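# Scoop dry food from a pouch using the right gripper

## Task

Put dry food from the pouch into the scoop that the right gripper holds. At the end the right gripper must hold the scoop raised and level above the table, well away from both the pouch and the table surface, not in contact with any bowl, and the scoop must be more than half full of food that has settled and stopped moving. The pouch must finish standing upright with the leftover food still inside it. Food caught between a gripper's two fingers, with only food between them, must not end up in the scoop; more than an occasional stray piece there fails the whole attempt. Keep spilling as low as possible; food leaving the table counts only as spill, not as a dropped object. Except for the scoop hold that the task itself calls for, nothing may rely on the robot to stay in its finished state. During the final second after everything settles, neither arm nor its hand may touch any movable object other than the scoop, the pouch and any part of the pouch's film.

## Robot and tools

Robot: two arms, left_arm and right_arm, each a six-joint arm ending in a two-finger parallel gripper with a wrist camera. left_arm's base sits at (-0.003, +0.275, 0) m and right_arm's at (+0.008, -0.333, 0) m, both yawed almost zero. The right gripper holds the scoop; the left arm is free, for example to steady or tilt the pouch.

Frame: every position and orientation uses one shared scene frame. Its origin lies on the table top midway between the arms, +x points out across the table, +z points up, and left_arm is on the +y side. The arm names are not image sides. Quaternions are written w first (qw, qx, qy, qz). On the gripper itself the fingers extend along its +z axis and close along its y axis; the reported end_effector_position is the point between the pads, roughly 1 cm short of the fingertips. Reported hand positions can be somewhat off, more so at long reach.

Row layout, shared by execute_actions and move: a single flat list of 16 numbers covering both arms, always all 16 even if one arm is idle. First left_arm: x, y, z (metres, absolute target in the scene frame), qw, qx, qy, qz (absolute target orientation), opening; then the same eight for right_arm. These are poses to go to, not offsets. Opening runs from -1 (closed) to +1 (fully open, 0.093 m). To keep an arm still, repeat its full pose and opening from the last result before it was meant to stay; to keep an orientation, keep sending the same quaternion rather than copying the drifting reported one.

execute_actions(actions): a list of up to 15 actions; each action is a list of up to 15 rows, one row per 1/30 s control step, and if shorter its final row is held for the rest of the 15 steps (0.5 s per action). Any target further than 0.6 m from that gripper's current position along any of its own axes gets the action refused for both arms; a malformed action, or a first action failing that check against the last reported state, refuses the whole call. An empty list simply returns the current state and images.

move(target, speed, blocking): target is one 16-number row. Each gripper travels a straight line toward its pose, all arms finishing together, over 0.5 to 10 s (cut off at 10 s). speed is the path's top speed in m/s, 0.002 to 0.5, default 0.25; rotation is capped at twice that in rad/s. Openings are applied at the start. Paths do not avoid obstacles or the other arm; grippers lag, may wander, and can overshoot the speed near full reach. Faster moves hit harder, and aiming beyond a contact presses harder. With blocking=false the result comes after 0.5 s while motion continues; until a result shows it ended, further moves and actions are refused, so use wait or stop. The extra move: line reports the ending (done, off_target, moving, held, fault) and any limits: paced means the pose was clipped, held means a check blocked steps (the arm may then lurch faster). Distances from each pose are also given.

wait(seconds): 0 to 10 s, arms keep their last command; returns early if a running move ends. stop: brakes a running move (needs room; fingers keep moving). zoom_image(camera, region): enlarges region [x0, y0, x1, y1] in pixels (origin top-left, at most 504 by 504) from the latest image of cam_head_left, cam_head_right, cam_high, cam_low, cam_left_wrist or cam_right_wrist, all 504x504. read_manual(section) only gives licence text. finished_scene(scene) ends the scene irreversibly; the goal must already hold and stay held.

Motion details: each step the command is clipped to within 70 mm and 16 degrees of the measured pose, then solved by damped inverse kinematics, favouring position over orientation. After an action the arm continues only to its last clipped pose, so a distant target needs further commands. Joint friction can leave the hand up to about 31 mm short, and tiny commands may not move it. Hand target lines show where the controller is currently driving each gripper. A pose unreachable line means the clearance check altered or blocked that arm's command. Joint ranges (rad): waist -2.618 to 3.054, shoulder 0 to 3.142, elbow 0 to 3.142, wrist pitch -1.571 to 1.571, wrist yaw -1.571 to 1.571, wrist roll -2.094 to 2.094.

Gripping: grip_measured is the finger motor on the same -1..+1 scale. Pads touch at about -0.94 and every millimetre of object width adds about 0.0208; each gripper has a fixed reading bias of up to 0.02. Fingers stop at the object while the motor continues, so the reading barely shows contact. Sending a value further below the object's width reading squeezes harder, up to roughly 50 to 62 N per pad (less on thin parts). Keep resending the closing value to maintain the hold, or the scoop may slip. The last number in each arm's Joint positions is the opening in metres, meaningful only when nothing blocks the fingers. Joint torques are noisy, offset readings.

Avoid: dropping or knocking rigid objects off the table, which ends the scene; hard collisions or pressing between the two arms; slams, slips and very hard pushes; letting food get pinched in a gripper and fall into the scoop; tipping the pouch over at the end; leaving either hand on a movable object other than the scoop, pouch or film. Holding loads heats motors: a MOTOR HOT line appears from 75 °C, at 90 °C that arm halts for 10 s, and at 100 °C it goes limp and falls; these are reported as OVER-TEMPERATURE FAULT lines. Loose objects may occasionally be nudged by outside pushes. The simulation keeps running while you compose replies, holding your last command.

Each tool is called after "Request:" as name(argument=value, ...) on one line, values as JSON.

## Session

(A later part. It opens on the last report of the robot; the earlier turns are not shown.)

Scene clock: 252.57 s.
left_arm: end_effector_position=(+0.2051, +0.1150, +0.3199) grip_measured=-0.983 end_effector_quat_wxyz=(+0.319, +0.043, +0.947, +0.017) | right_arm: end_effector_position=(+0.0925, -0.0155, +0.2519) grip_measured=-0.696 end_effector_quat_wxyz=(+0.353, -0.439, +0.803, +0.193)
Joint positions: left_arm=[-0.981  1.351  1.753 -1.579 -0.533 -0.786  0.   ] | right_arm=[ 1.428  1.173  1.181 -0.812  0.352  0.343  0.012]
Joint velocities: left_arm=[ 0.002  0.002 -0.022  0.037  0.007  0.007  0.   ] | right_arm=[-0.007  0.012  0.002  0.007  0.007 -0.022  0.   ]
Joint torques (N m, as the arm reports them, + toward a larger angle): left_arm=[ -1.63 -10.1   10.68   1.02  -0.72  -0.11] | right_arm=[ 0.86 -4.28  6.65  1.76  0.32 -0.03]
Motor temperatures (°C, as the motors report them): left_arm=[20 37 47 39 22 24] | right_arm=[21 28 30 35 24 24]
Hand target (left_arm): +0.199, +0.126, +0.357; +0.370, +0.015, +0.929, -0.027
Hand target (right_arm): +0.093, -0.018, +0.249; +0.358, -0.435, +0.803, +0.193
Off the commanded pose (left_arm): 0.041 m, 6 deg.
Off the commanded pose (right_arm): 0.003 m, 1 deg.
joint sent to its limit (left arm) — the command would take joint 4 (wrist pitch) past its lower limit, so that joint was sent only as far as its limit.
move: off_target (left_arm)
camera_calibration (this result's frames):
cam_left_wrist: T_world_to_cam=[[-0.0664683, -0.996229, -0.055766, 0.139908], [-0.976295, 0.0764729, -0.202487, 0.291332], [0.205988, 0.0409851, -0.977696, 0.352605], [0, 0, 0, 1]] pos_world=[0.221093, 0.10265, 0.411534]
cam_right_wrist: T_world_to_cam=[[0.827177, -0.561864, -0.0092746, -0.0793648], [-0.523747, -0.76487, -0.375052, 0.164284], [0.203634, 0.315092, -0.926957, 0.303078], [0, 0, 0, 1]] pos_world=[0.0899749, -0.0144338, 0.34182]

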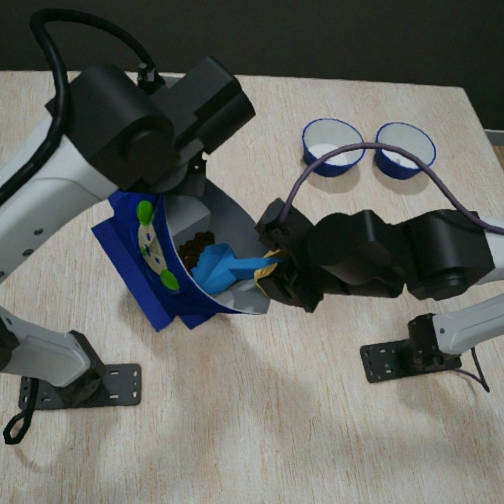

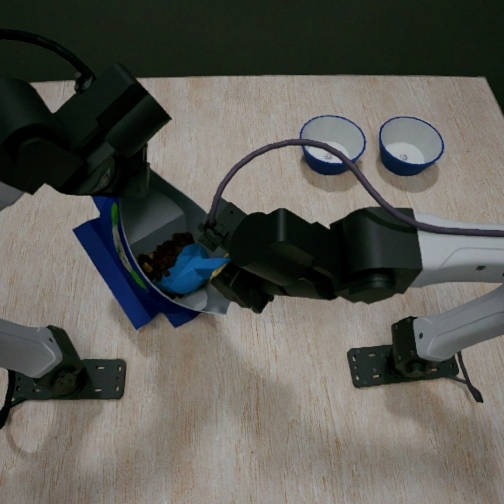

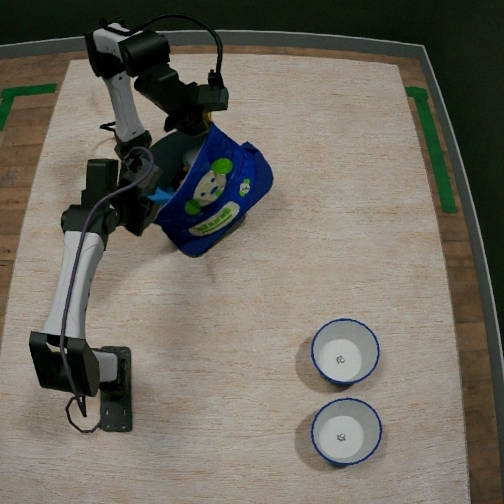

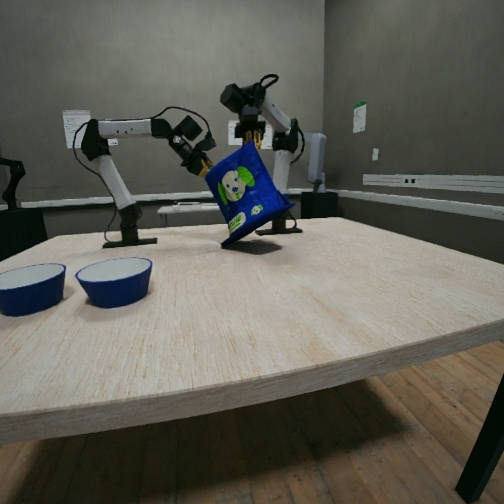

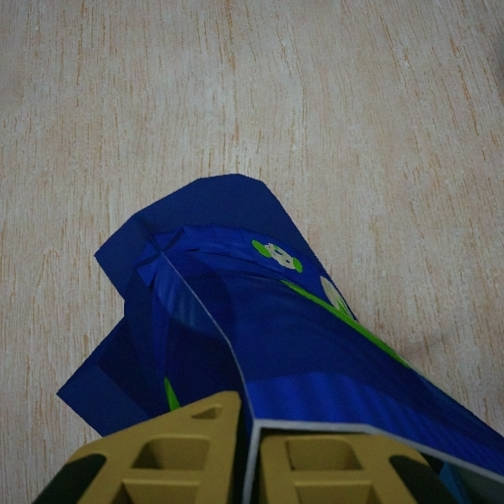

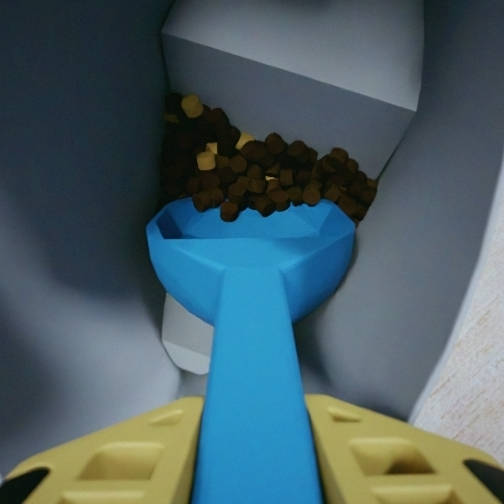

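Request:
move(target=[0.20,0.124,0.36,0.342,0,0.94,0,-1, 0.092,0.024,0.22,0.419,-0.375,0.804,0.195,-1], speed=0.03)

Scene clock: 262.20 s.
left_arm: end_effector_position=(+0.2107, +0.1184, +0.3200) grip_measured=-0.983 end_effector_quat_wxyz=(+0.327, +0.037, +0.944, +0.033) | right_arm: end_effector_position=(+0.0892, +0.0119, +0.2496) grip_measured=-0.696 end_effector_quat_wxyz=(+0.427, -0.371, +0.797, +0.211)
Joint positions: left_arm=[-0.973  1.361  1.752 -1.579 -0.565 -0.788  0.   ] | right_arm=[ 1.541  1.214  1.088 -0.58   0.574  0.457  0.012]
Joint velocities: left_arm=[ 0.007 -0.027 -0.012 -0.022 -0.081 -0.022  0.   ] | right_arm=[-0.012  0.002  0.007 -0.081  0.037 -0.022  0.001]
Joint torques (N m, as the arm reports them, + toward a larger angle): left_arm=[ -1.22 -10.67  11.4    1.    -0.32  -0.09] | right_arm=[-0.58  0.83  5.08  2.18  0.24 -0.03]
Motor temperatures (°C, as the motors report them): left_arm=[21 37 47 37 22 24] | right_arm=[21 27 30 36 24 24]
Hand target (left_arm): +0.201, +0.126, +0.357; +0.365, +0.012, +0.930, -0.030
Hand target (right_arm): +0.092, +0.021, +0.221; +0.418, -0.375, +0.805, +0.193
Off the commanded pose (left_arm): 0.042 m, 6 deg.
Off the commanded pose (right_arm): 0.032 m, 2 deg.
joint sent to its limit (left arm) — the command would take joint 4 (wrist pitch) past its lower limit, so that joint was sent only as far as its limit.
move: off_target (left_arm, right_arm)
camera_calibration (this result's frames):
cam_left_wrist: T_world_to_cam=[[-0.0442224, -0.995703, -0.0813658, 0.147184], [-0.97379, 0.0611513, -0.219075, 0.303172], [0.223109, 0.0695452, -0.97231, 0.342707], [0, 0, 0, 1]] pos_world=[0.225274, 0.104179, 0.41161]
cam_right_wrist: T_world_to_cam=[[0.755997, -0.653757, -0.0327192, -0.0479557], [-0.570993, -0.6342, -0.521304, 0.221799], [0.320055, 0.412786, -0.852744, 0.262971], [0, 0, 0, 1]] pos_world=[0.0787349, 0.000762796, 0.338302]

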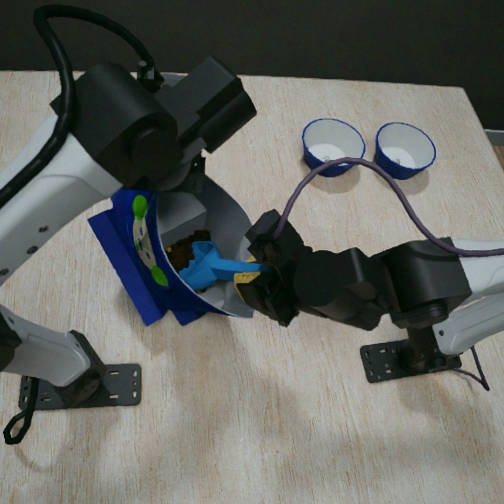

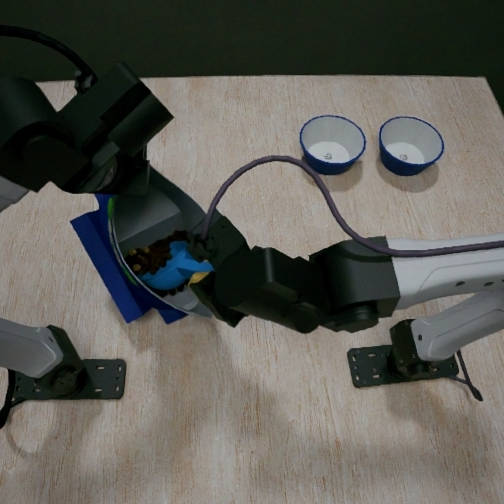

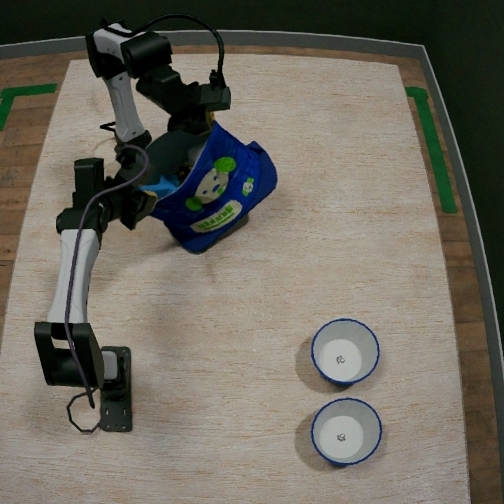

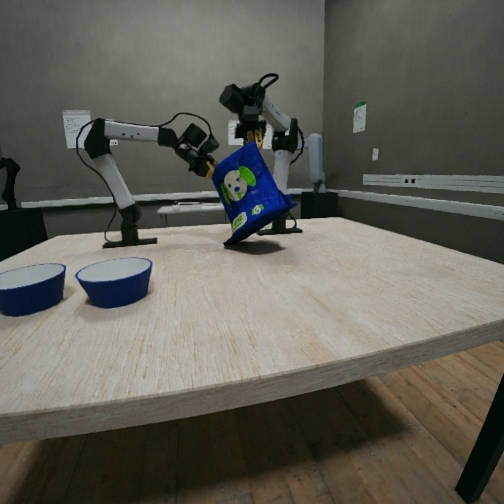

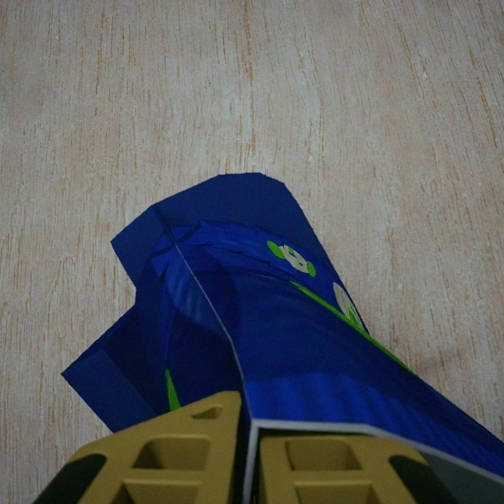

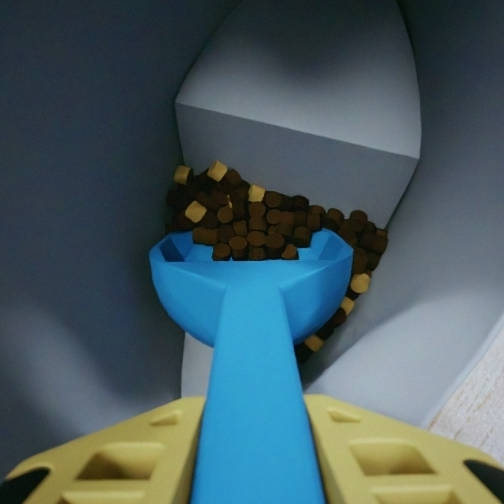

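Request:
move(target=[0.15,0.07,0.345,0.342,0,0.94,0,-1, 0.059,-0.024,0.213,0.533,-0.342,0.733,0.249,-1], speed=0.03)

Scene clock: 271.43 s.
left_arm: end_effector_position=(+0.1662, +0.0710, +0.3314) grip_measured=-0.983 end_effector_quat_wxyz=(+0.389, +0.047, +0.919, -0.030) | right_arm: end_effector_position=(+0.0557, -0.0229, +0.2290) grip_measured=-0.696 end_effector_quat_wxyz=(+0.535, -0.331, +0.732, +0.261)
Joint positions: left_arm=[-1.309  1.352  1.73  -1.58  -0.729 -1.069  0.   ] | right_arm=[ 1.798  1.001  0.672 -0.17   0.916  0.437  0.012]
Joint velocities: left_arm=[-0.012  0.007  0.002  0.037  0.022 -0.022  0.   ] | right_arm=[ 0.007 -0.007 -0.012 -0.022  0.007  0.007  0.   ]
Joint torques (N m, as the arm reports them, + toward a larger angle): left_arm=[-3.07 -8.48  7.28  0.93 -0.11 -0.23] | right_arm=[-0.99 -1.29  5.62  1.84  0.17 -0.18]
Motor temperatures (°C, as the motors report them): left_arm=[21 37 47 36 22 24] | right_arm=[21 26 30 37 24 24]
Hand target (left_arm): +0.151, +0.071, +0.344; +0.381, +0.039, +0.920, -0.082
Hand target (right_arm): +0.059, -0.024, +0.213; +0.532, -0.341, +0.734, +0.247
Off the commanded pose (left_arm): 0.021 m, 9 deg.
Off the commanded pose (right_arm): 0.016 m, 2 deg.
joint sent to its limit (left arm) — the command would take joint 4 (wrist pitch) past its lower limit, so that joint was sent only as far as its limit.
move: off_target (left_arm, right_arm)
camera_calibration (this result's frames):
cam_left_wrist: T_world_to_cam=[[-0.106744, -0.994037, 0.0222787, 0.07487], [-0.932362, 0.0922868, -0.34955, 0.299331], [0.345409, -0.0580841, -0.936653, 0.343867], [0, 0, 0, 1]] pos_world=[0.168302, 0.0667724, 0.425047]
cam_right_wrist: T_world_to_cam=[[0.750698, -0.658901, -0.0479689, -0.0423443], [-0.471827, -0.483904, -0.737032, 0.217235], [0.462419, 0.575922, -0.674153, 0.225402], [0, 0, 0, 1]] pos_world=[0.0300546, -0.0525942, 0.310033]

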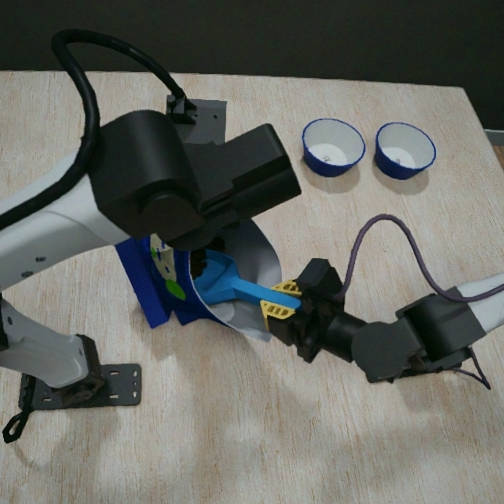

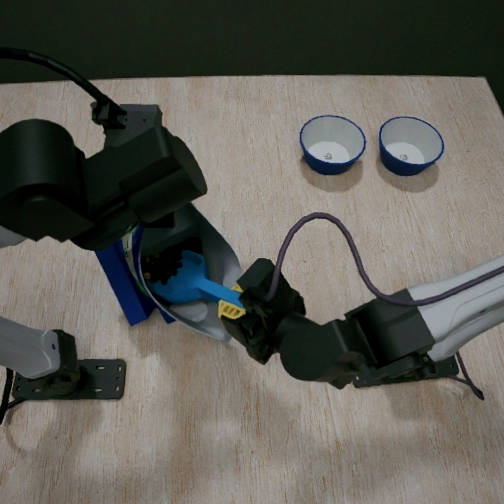

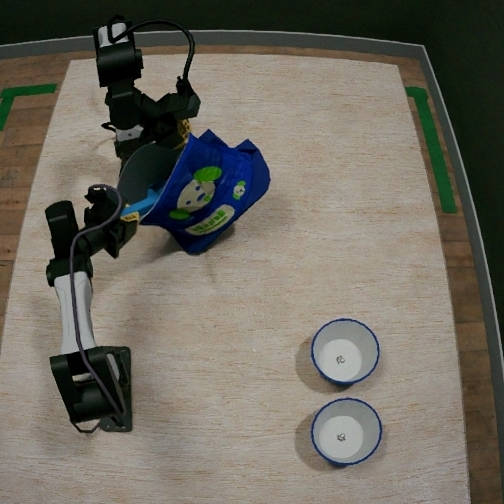

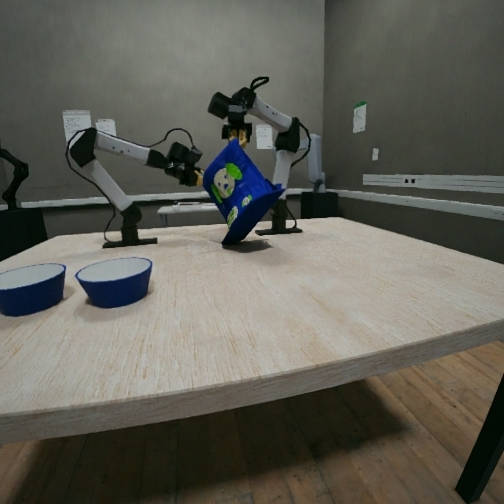

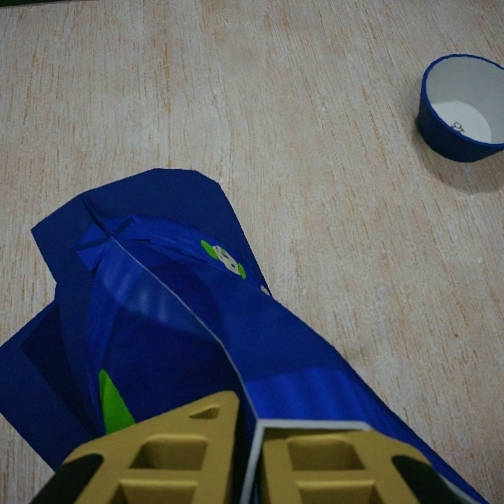

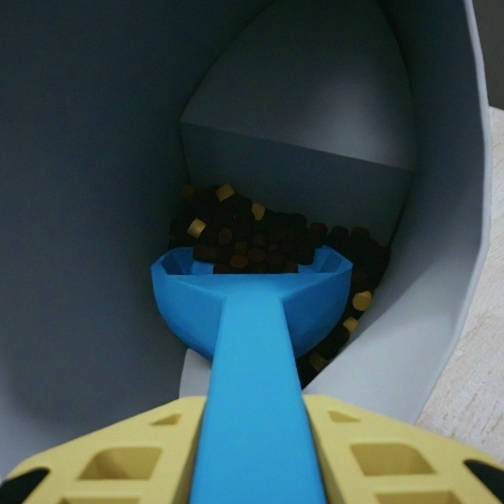

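Request:
move(target=[0.10,0.005,0.33,0.39,0.04,0.92,-0.05,-1, 0.014,-0.073,0.18,0.641,-0.299,0.641,0.299,-1], speed=0.03)

Scene clock: 280.97 s.
left_arm: end_effector_position=(+0.1029, +0.0116, +0.3225) grip_measured=-0.983 end_effector_quat_wxyz=(+0.401, +0.085, +0.907, -0.095) | right_arm: end_effector_position=(+0.0133, -0.0707, +0.1950) grip_measured=-0.696 end_effector_quat_wxyz=(+0.634, -0.273, +0.650, +0.317)
Joint positions: left_arm=[-1.627  1.44   1.738 -1.58  -0.811 -1.32   0.   ] | right_arm=[2.17  1.087 0.184 0.932 1.368 0.038 0.012]
Joint velocities: left_arm=[ 0.002 -0.002 -0.007 -0.007  0.022 -0.081  0.   ] | right_arm=[-0.012  0.061 -0.022  0.271 -0.081 -0.081 -0.001]
Joint torques (N m, as the arm reports them, + toward a larger angle): left_arm=[-1.29 -4.5   8.04  0.79 -0.54 -0.19] | right_arm=[ 0.64  0.58  4.43  1.22  0.02 -0.06]
Motor temperatures (°C, as the motors report them): left_arm=[21 36 45 36 22 24] | right_arm=[21 25 30 37 24 24]
Hand target (left_arm): +0.099, +0.006, +0.329; +0.403, +0.070, +0.905, -0.114
Hand target (right_arm): +0.014, -0.073, +0.180; +0.640, -0.298, +0.643, +0.297
Off the commanded pose (left_arm): 0.010 m, 8 deg.
Off the commanded pose (right_arm): 0.015 m, 4 deg.
joint sent to its limit (left arm) — the command would take joint 4 (wrist pitch) past its lower limit, so that joint was sent only as far as its limit.
move: off_target (left_arm, right_arm)
camera_calibration (this result's frames):
cam_left_wrist: T_world_to_cam=[[-0.227375, -0.967728, 0.108645, -0.00652066], [-0.906281, 0.169466, -0.387216, 0.251291], [0.356308, -0.186506, -0.915566, 0.347538], [0, 0, 0, 1]] pos_world=[0.102427, 0.0159224, 0.416206]
cam_right_wrist: T_world_to_cam=[[0.747079, -0.658553, -0.0904452, -0.0353262], [-0.34282, -0.265132, -0.90121, 0.194801], [0.569515, 0.704282, -0.423839, 0.208406], [0, 0, 0, 1]] pos_world=[-0.0255171, -0.118393, 0.260693]

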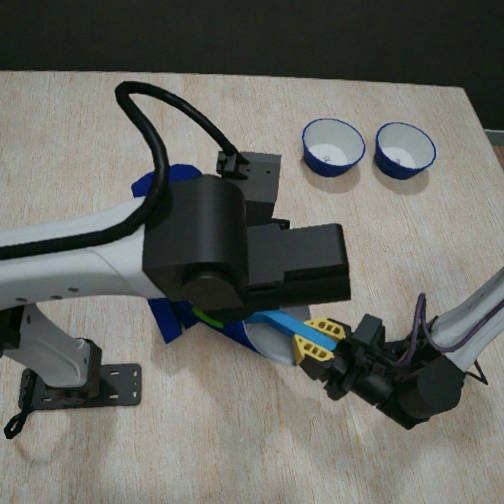

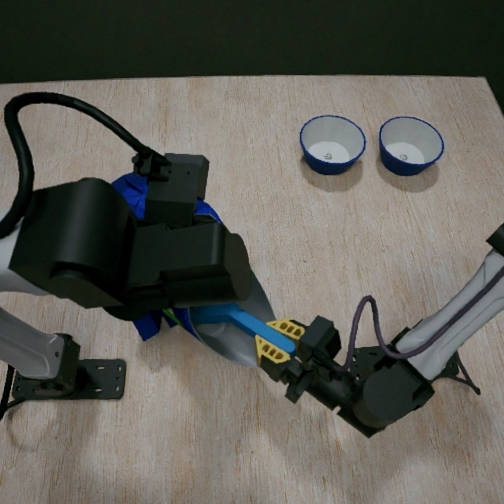

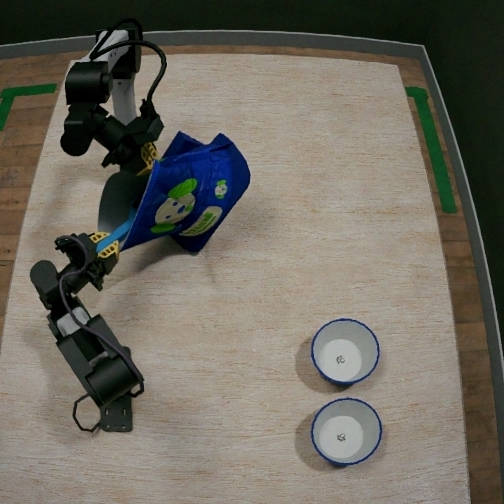

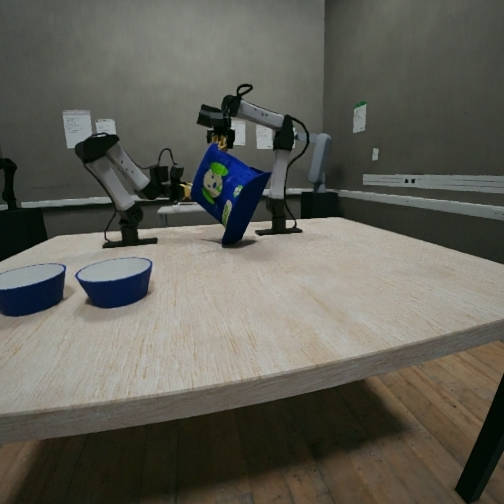

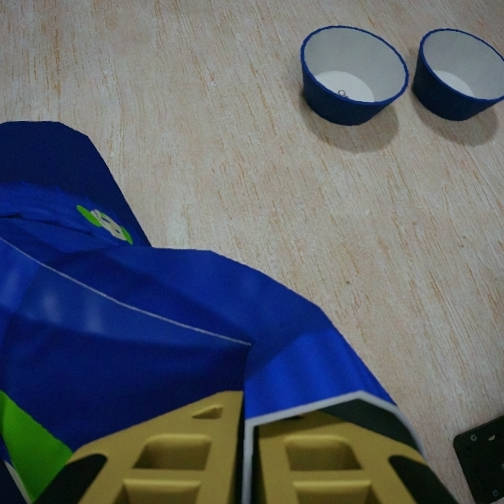

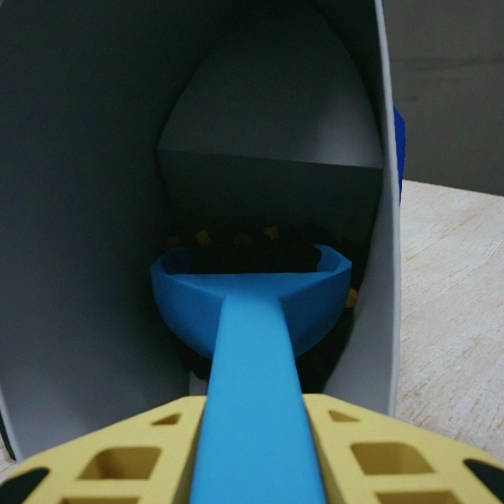

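Request:
move(target=[0.16,0.07,0.345,0.39,0.04,0.92,-0.05,-1, 0.008,-0.10,0.24,0.694,-0.272,0.583,0.324,-1], speed=0.03)

Scene clock: 290.07 s.
left_arm: end_effector_position=(+0.1631, +0.0618, +0.3236) grip_measured=-0.983 end_effector_quat_wxyz=(+0.372, +0.061, +0.926, -0.026) | right_arm: end_effector_position=(+0.0035, -0.0944, +0.2449) grip_measured=-0.696 end_effector_quat_wxyz=(+0.665, -0.302, +0.592, +0.340)
Joint positions: left_arm=[-1.313  1.38   1.738 -1.58  -0.694 -1.058  0.   ] | right_arm=[ 2.294  1.065  0.125  1.566  1.371 -0.617  0.012]
Joint velocities: left_arm=[-0.007 -0.002 -0.002 -0.007  0.007 -0.007  0.   ] | right_arm=[ 0.002 -0.002 -0.007  0.037  0.037 -0.007 -0.   ]
Joint torques (N m, as the arm reports them, + toward a larger angle): left_arm=[-0.58 -8.41  8.26  0.91 -0.53 -0.03] | right_arm=[ 0.47 -1.9   4.71  1.07 -0.08 -0.19]
Motor temperatures (°C, as the motors report them): left_arm=[21 35 44 35 22 24] | right_arm=[21 24 30 36 24 24]
Hand target (left_arm): +0.161, +0.069, +0.344; +0.388, +0.042, +0.919, -0.060
Hand target (right_arm): +0.009, -0.099, +0.240; +0.666, -0.302, +0.597, +0.330
Off the commanded pose (left_arm): 0.023 m, 4 deg.
Off the commanded pose (right_arm): 0.009 m, 5 deg.
joint sent to its limit (left arm) — the command would take joint 4 (wrist pitch) past its lower limit, so that joint was sent only as far as its limit.
joint sent to its limit (right arm) — the command would take joint 4 (wrist pitch) past its upper limit, so that joint was sent only as far as its limit.
move: off_target (left_arm, right_arm)
camera_calibration (this result's frames):
cam_left_wrist: T_world_to_cam=[[-0.129764, -0.991513, 0.00791783, 0.0737299], [-0.941745, 0.120744, -0.313905, 0.282774], [0.310285, -0.0481901, -0.949421, 0.346447], [0, 0, 0, 1]] pos_world=[0.168371, 0.0556564, 0.417104]
cam_right_wrist: T_world_to_cam=[[0.803457, -0.594805, -0.025756, -0.0491156], [-0.211344, -0.244503, -0.946336, 0.24265], [0.556588, 0.765784, -0.322156, 0.232816], [0, 0, 0, 1]] pos_world=[-0.0388375, -0.148172, 0.303366]

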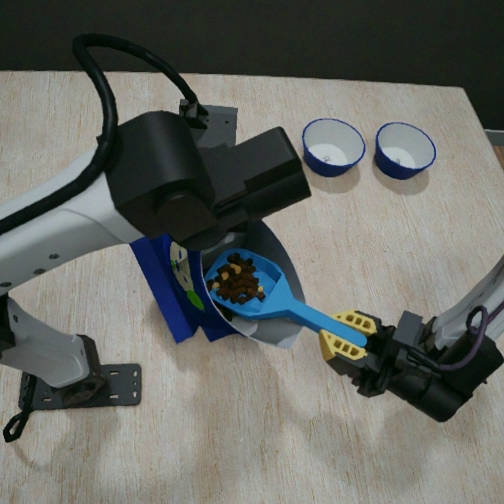

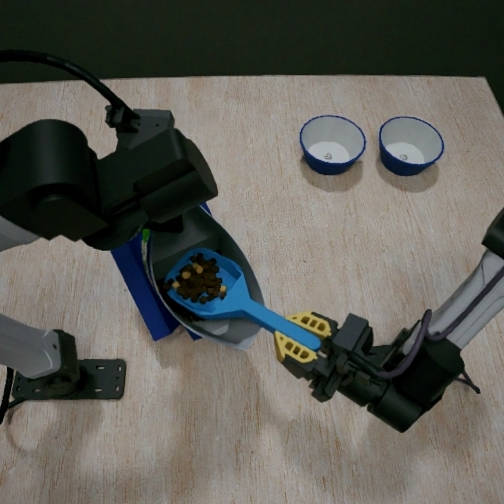

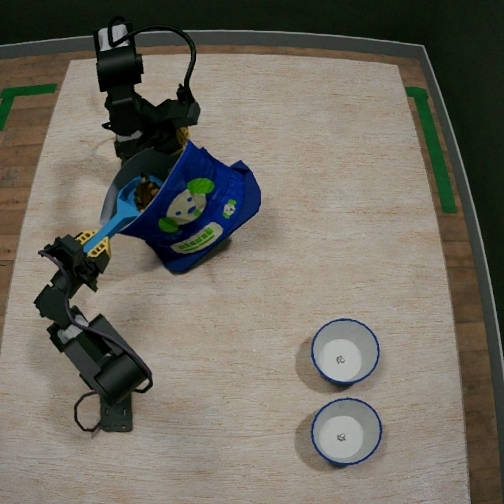

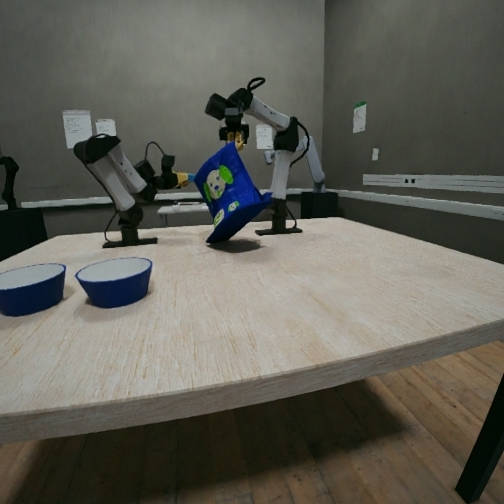

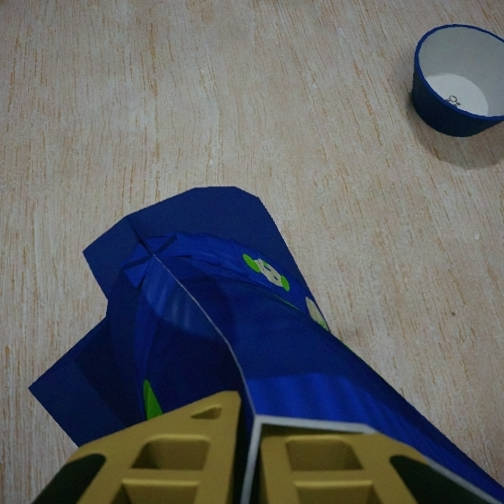

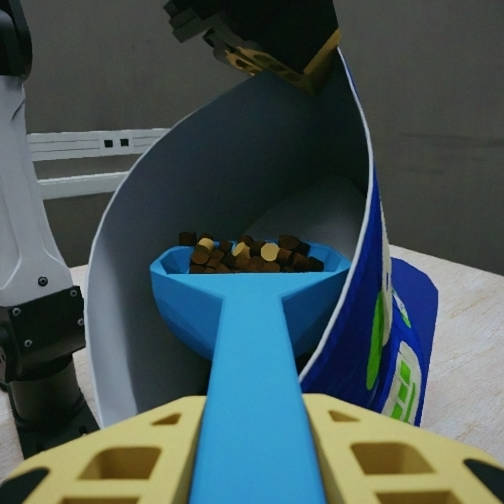

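Request:
zoom_image(camera="cam_head_right", region=[140, 220, 280, 350])

Region (140, 220, 280, 350) of cam_head_right's 504x504 image, scaled by 3.600, with more detail than that image has; it fills the top 468 rows of this view, and the rest is white.

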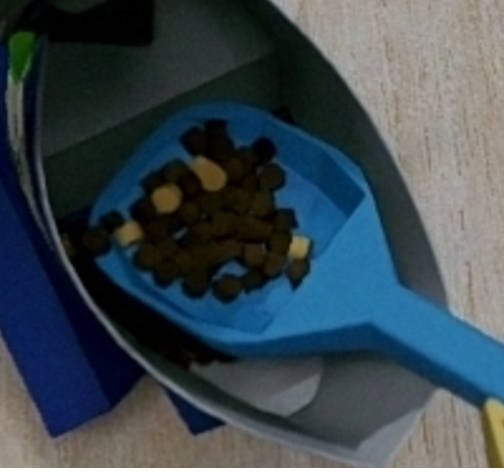

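Request:
move(target=[0.20,0.11,0.35,0.39,0.04,0.92,-0.05,-1, 0.0,-0.12,0.27,0.66,-0.32,0.57,0.37,-1], speed=0.04)

Request:
move(target=[0.36,0.13,0.35,0.39,0.0,0.92,0,-1, 0.02,-0.14,0.31,0.66,-0.32,0.57,0.37,-1], speed=0.06)

Scene clock: 306.00 s.
left_arm: end_effector_position=(+0.1826, +0.1090, +0.3045) grip_measured=-0.983 end_effector_quat_wxyz=(+0.299, +0.083, +0.951, +0.008) | right_arm: end_effector_position=(-0.0018, -0.1164, +0.2723) grip_measured=-0.696 end_effector_quat_wxyz=(+0.655, -0.326, +0.570, +0.374)
Joint positions: left_arm=[-1.054  1.304  1.671 -1.578 -0.5   -0.791  0.   ] | right_arm=[ 2.424  0.854  0.125  1.566  1.384 -0.828  0.012]
Joint velocities: left_arm=[-0.017 -0.002 -0.012 -0.007 -0.051 -0.022  0.   ] | right_arm=[ 0.002 -0.012 -0.012 -0.051  0.007 -0.051 -0.   ]
Joint torques (N m, as the arm reports them, + toward a larger angle): left_arm=[  0.48 -10.43   8.92   1.94  -1.04   0.07] | right_arm=[ 1.05 -0.75  5.83  0.81 -0.28 -0.19]
Motor temperatures (°C, as the motors report them): left_arm=[21 35 44 35 23 24] | right_arm=[21 24 30 34 24 24]
Hand target (left_arm): +0.196, +0.113, +0.349; +0.383, +0.036, +0.921, -0.052
Hand target (right_arm): +0.000, -0.119, +0.270; +0.654, -0.328, +0.571, +0.373
Off the commanded pose (left_arm): 0.049 m, 14 deg.
Off the commanded pose (right_arm): 0.005 m, 1 deg.
joint sent to its limit (right arm) — the command would take joint 4 (wrist pitch) past its upper limit, so that joint was sent only as far as its limit.
move: off_target (left_arm)
camera_calibration (this result's frames):
cam_left_wrist: T_world_to_cam=[[-0.149526, -0.986879, -0.060927, 0.147279], [-0.974646, 0.157485, -0.158944, 0.244314], [0.166454, 0.035616, -0.985406, 0.35259], [0, 0, 0, 1]] pos_world=[0.201452, 0.094313, 0.39525]
cam_right_wrist: T_world_to_cam=[[0.856263, -0.515868, -0.0263276, -0.0477977], [-0.176976, -0.245107, -0.953206, 0.263943], [0.485275, 0.820855, -0.301173, 0.262005], [0, 0, 0, 1]] pos_world=[-0.0395053, -0.175031, 0.329242]

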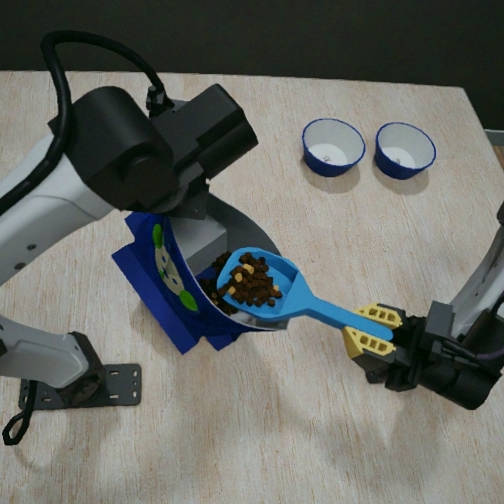

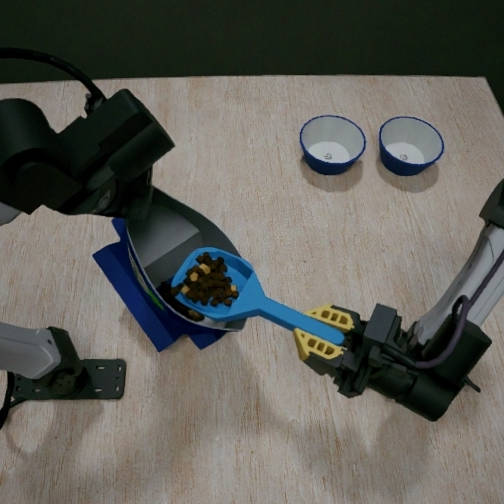

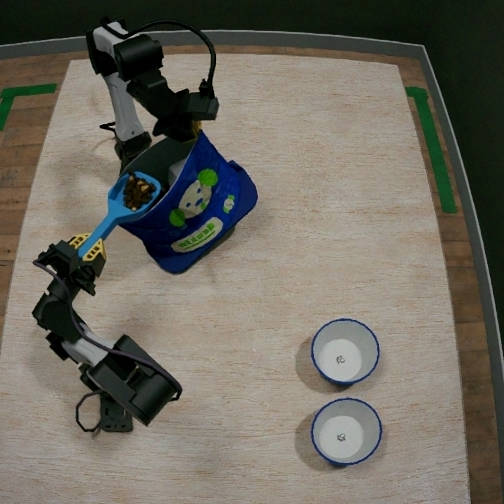

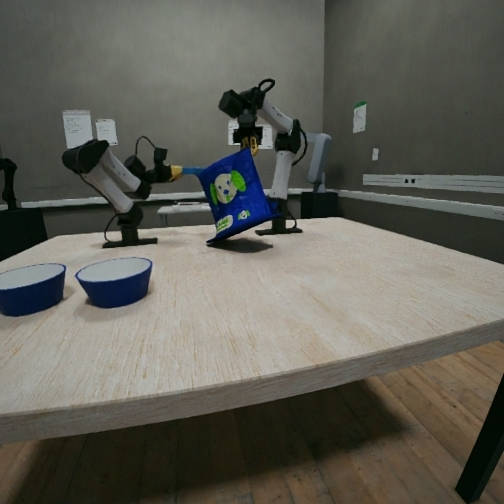

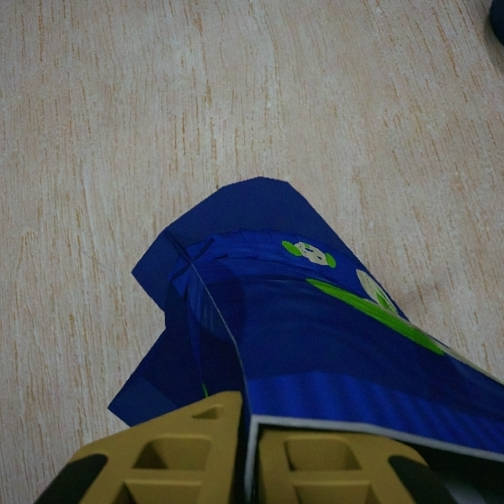

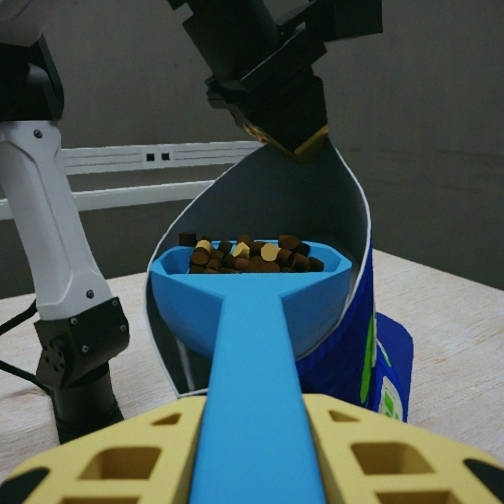

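Scene clock: 309.40 s.
left_arm: end_effector_position=(+0.3285, +0.1334, +0.2877) grip_measured=-0.983 end_effector_quat_wxyz=(+0.230, +0.046, +0.971, +0.050) | right_arm: end_effector_position=(+0.0202, -0.1372, +0.2987) grip_measured=-0.696 end_effector_quat_wxyz=(+0.661, -0.334, +0.571, +0.353)
Joint positions: left_arm=[-0.537  1.71   2.018 -1.507 -0.302 -0.389  0.   ] | right_arm=[ 2.464  0.664  0.171  1.563  1.429 -1.104  0.012]
Joint velocities: left_arm=[-0.007 -0.027 -0.012  0.022  0.007  0.007  0.   ] | right_arm=[-0.007  0.007 -0.007 -0.022 -0.051 -0.007 -0.001]
Joint torques (N m, as the arm reports them, + toward a larger angle): left_arm=[  0.64 -13.73  11.78   2.32  -0.56   0.  ] | right_arm=[ 1.23  0.42  8.8   0.5  -0.56 -0.18]
Motor temperatures (°C, as the motors report them): left_arm=[21 35 44 37 23 24] | right_arm=[21 24 30 33 24 24]
Hand target (left_arm): +0.352, +0.132, +0.349; +0.350, +0.007, +0.937, +0.005
Hand target (right_arm): +0.021, -0.139, +0.310; +0.658, -0.323, +0.570, +0.372
Off the commanded pose (left_arm): 0.070 m, 21 deg; orientation clipped at the last step of the last action.
Off the commanded pose (right_arm): 0.012 m, 3 deg.
joint sent to its limit (right arm) — the command would take joint 4 (wrist pitch) past its upper limit, so that joint was sent only as far as its limit.
move: off_target (left_arm, right_arm); limits=paced
camera_calibration (this result's frames):
cam_left_wrist: T_world_to_cam=[[-0.0626042, -0.9914, -0.114925, 0.179805], [-0.997749, 0.0649446, -0.0167304, 0.358969], [0.0240502, 0.113619, -0.993233, 0.349528], [0, 0, 0, 1]] pos_world=[0.361011, 0.115232, 0.373832]
cam_right_wrist: T_world_to_cam=[[0.844298, -0.535737, 0.0121132, -0.0905909], [-0.158787, -0.271703, -0.949191, 0.282747], [0.511808, 0.799477, -0.314467, 0.276859], [0, 0, 0, 1]] pos_world=[-0.0203164, -0.193052, 0.356541]

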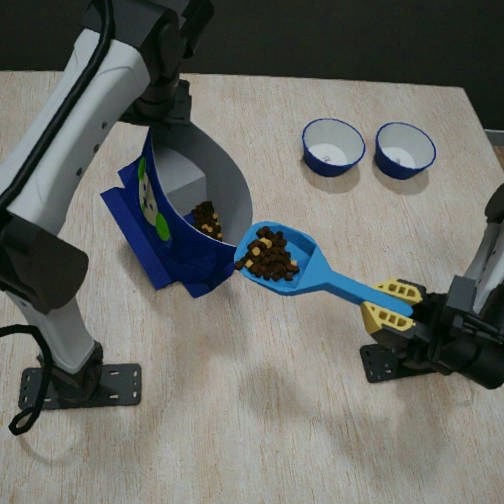

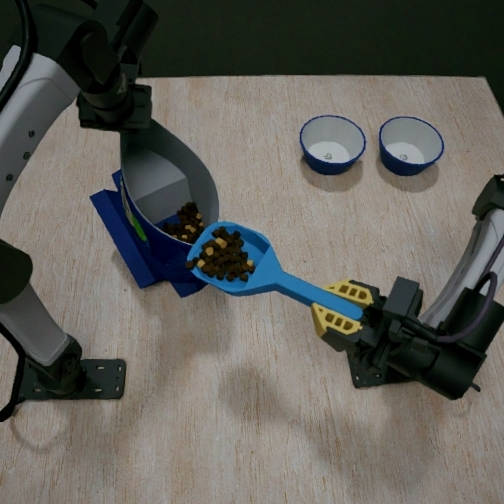

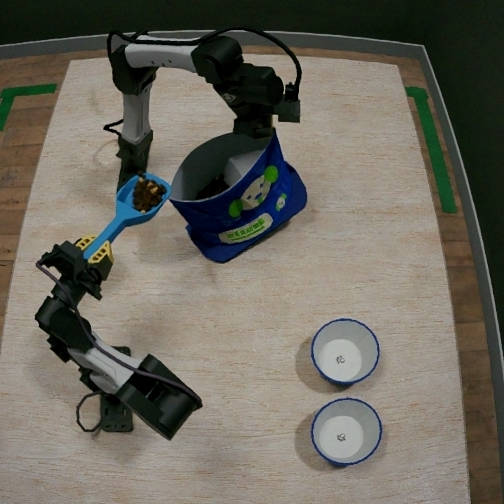

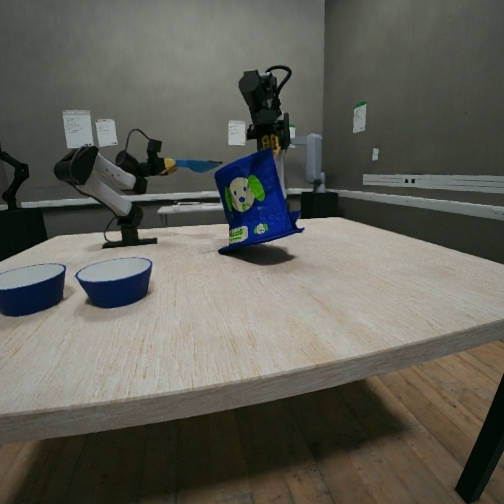

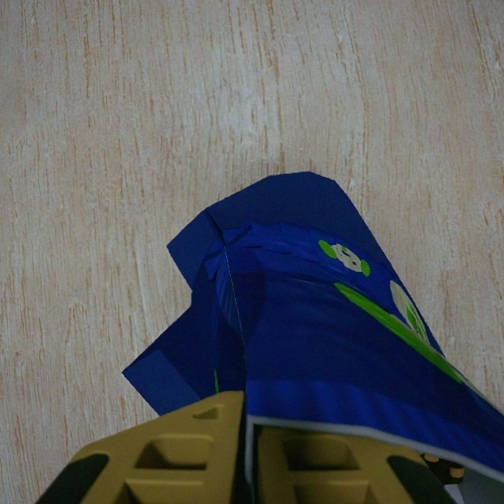

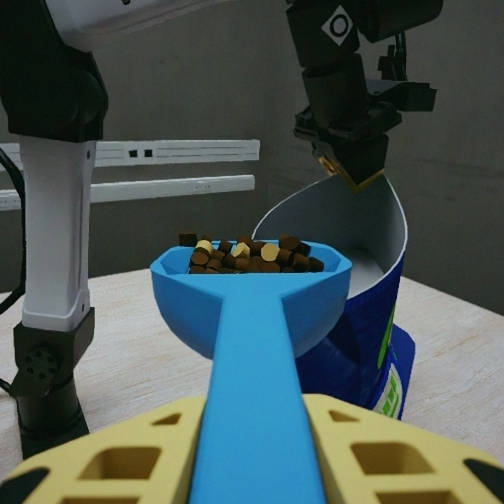

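Request:
move(target=[0.35,0.27,0.35,0.332,-0.203,0.917,0.073,-1, 0.10,-0.12,0.34,0.647,-0.338,0.562,0.389,-1], speed=0.05)

Scene clock: 323.63 s.
left_arm: end_effector_position=(+0.3317, +0.2569, +0.2896) grip_measured=-0.983 end_effector_quat_wxyz=(+0.200, -0.165, +0.962, +0.085) | right_arm: end_effector_position=(+0.0984, -0.1202, +0.3258) grip_measured=-0.696 end_effector_quat_wxyz=(+0.644, -0.351, +0.567, +0.375)
Joint positions: left_arm=[-0.198  1.665  1.994 -1.577 -0.301 -0.493  0.   ] | right_arm=[ 1.325  0.281  0.499 -0.1    0.3   -0.062  0.012]
Joint velocities: left_arm=[ 0.017 -0.017  0.012 -0.007 -0.007 -0.007  0.   ] | right_arm=[-0.002  0.017  0.002 -0.022  0.022 -0.051 -0.001]
Joint torques (N m, as the arm reports them, + toward a larger angle): left_arm=[  0.71 -15.09  11.26   1.96  -0.81  -0.07] | right_arm=[-0.57  3.63 10.11  2.19 -0.04 -0.03]
Motor temperatures (°C, as the motors report them): left_arm=[21 39 47 41 23 24] | right_arm=[21 23 32 34 24 24]
Hand target (left_arm): +0.344, +0.270, +0.350; +0.324, -0.206, +0.921, +0.066
Hand target (right_arm): +0.098, -0.122, +0.341; +0.651, -0.338, +0.558, +0.388
Off the commanded pose (left_arm): 0.064 m, 17 deg; orientation clipped at the last step of the last action.
Off the commanded pose (right_arm): 0.014 m, 2 deg.
move: off_target (left_arm, right_arm); limits=paced
camera_calibration (this result's frames):
cam_left_wrist: T_world_to_cam=[[0.356373, -0.929612, -0.0939136, 0.141709], [-0.933052, -0.359362, 0.0165315, 0.432156], [-0.0491168, 0.0817348, -0.995443, 0.370379], [0, 0, 0, 1]] pos_world=[0.370914, 0.256762, 0.374856]
cam_right_wrist: T_world_to_cam=[[0.876524, -0.481358, 0.00044407, -0.140733], [-0.15646, -0.285776, -0.945438, 0.32226], [0.455221, 0.828629, -0.325802, 0.244529], [0, 0, 0, 1]] pos_world=[0.0624619, -0.178273, 0.384407]

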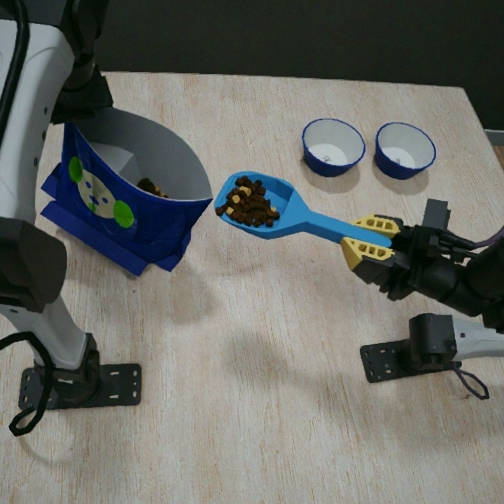

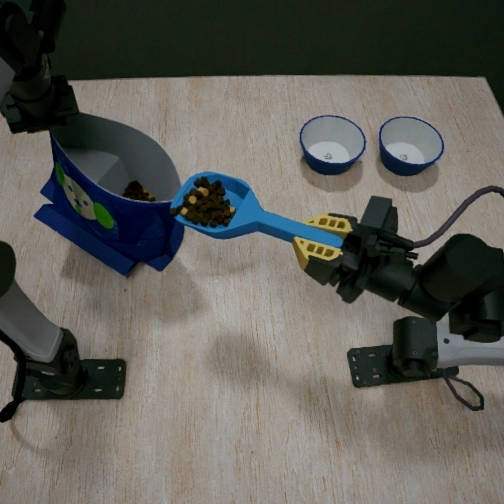

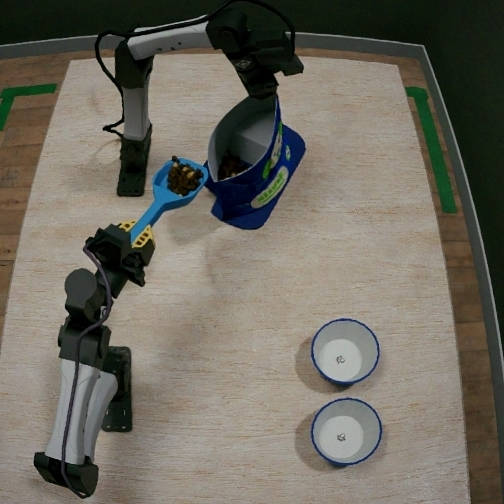

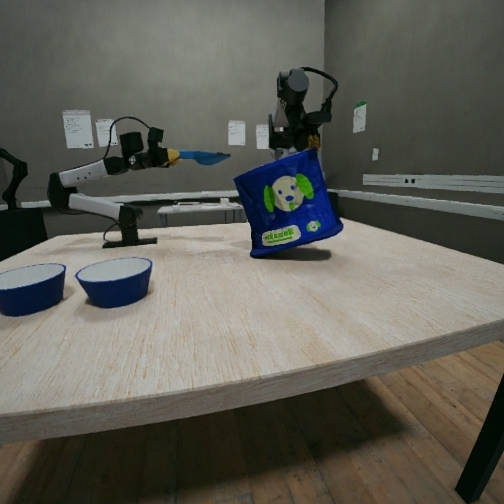

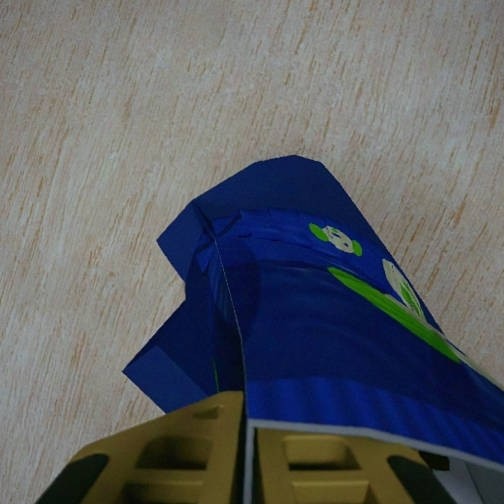

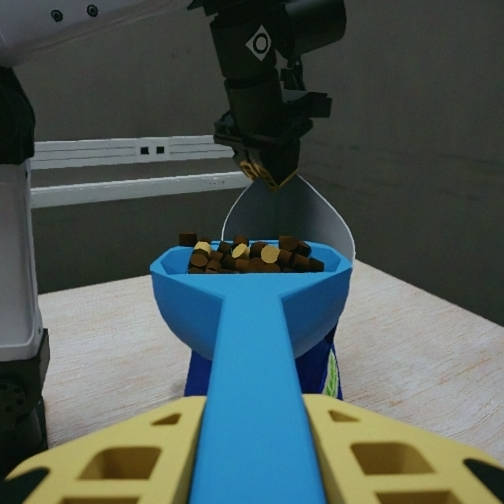

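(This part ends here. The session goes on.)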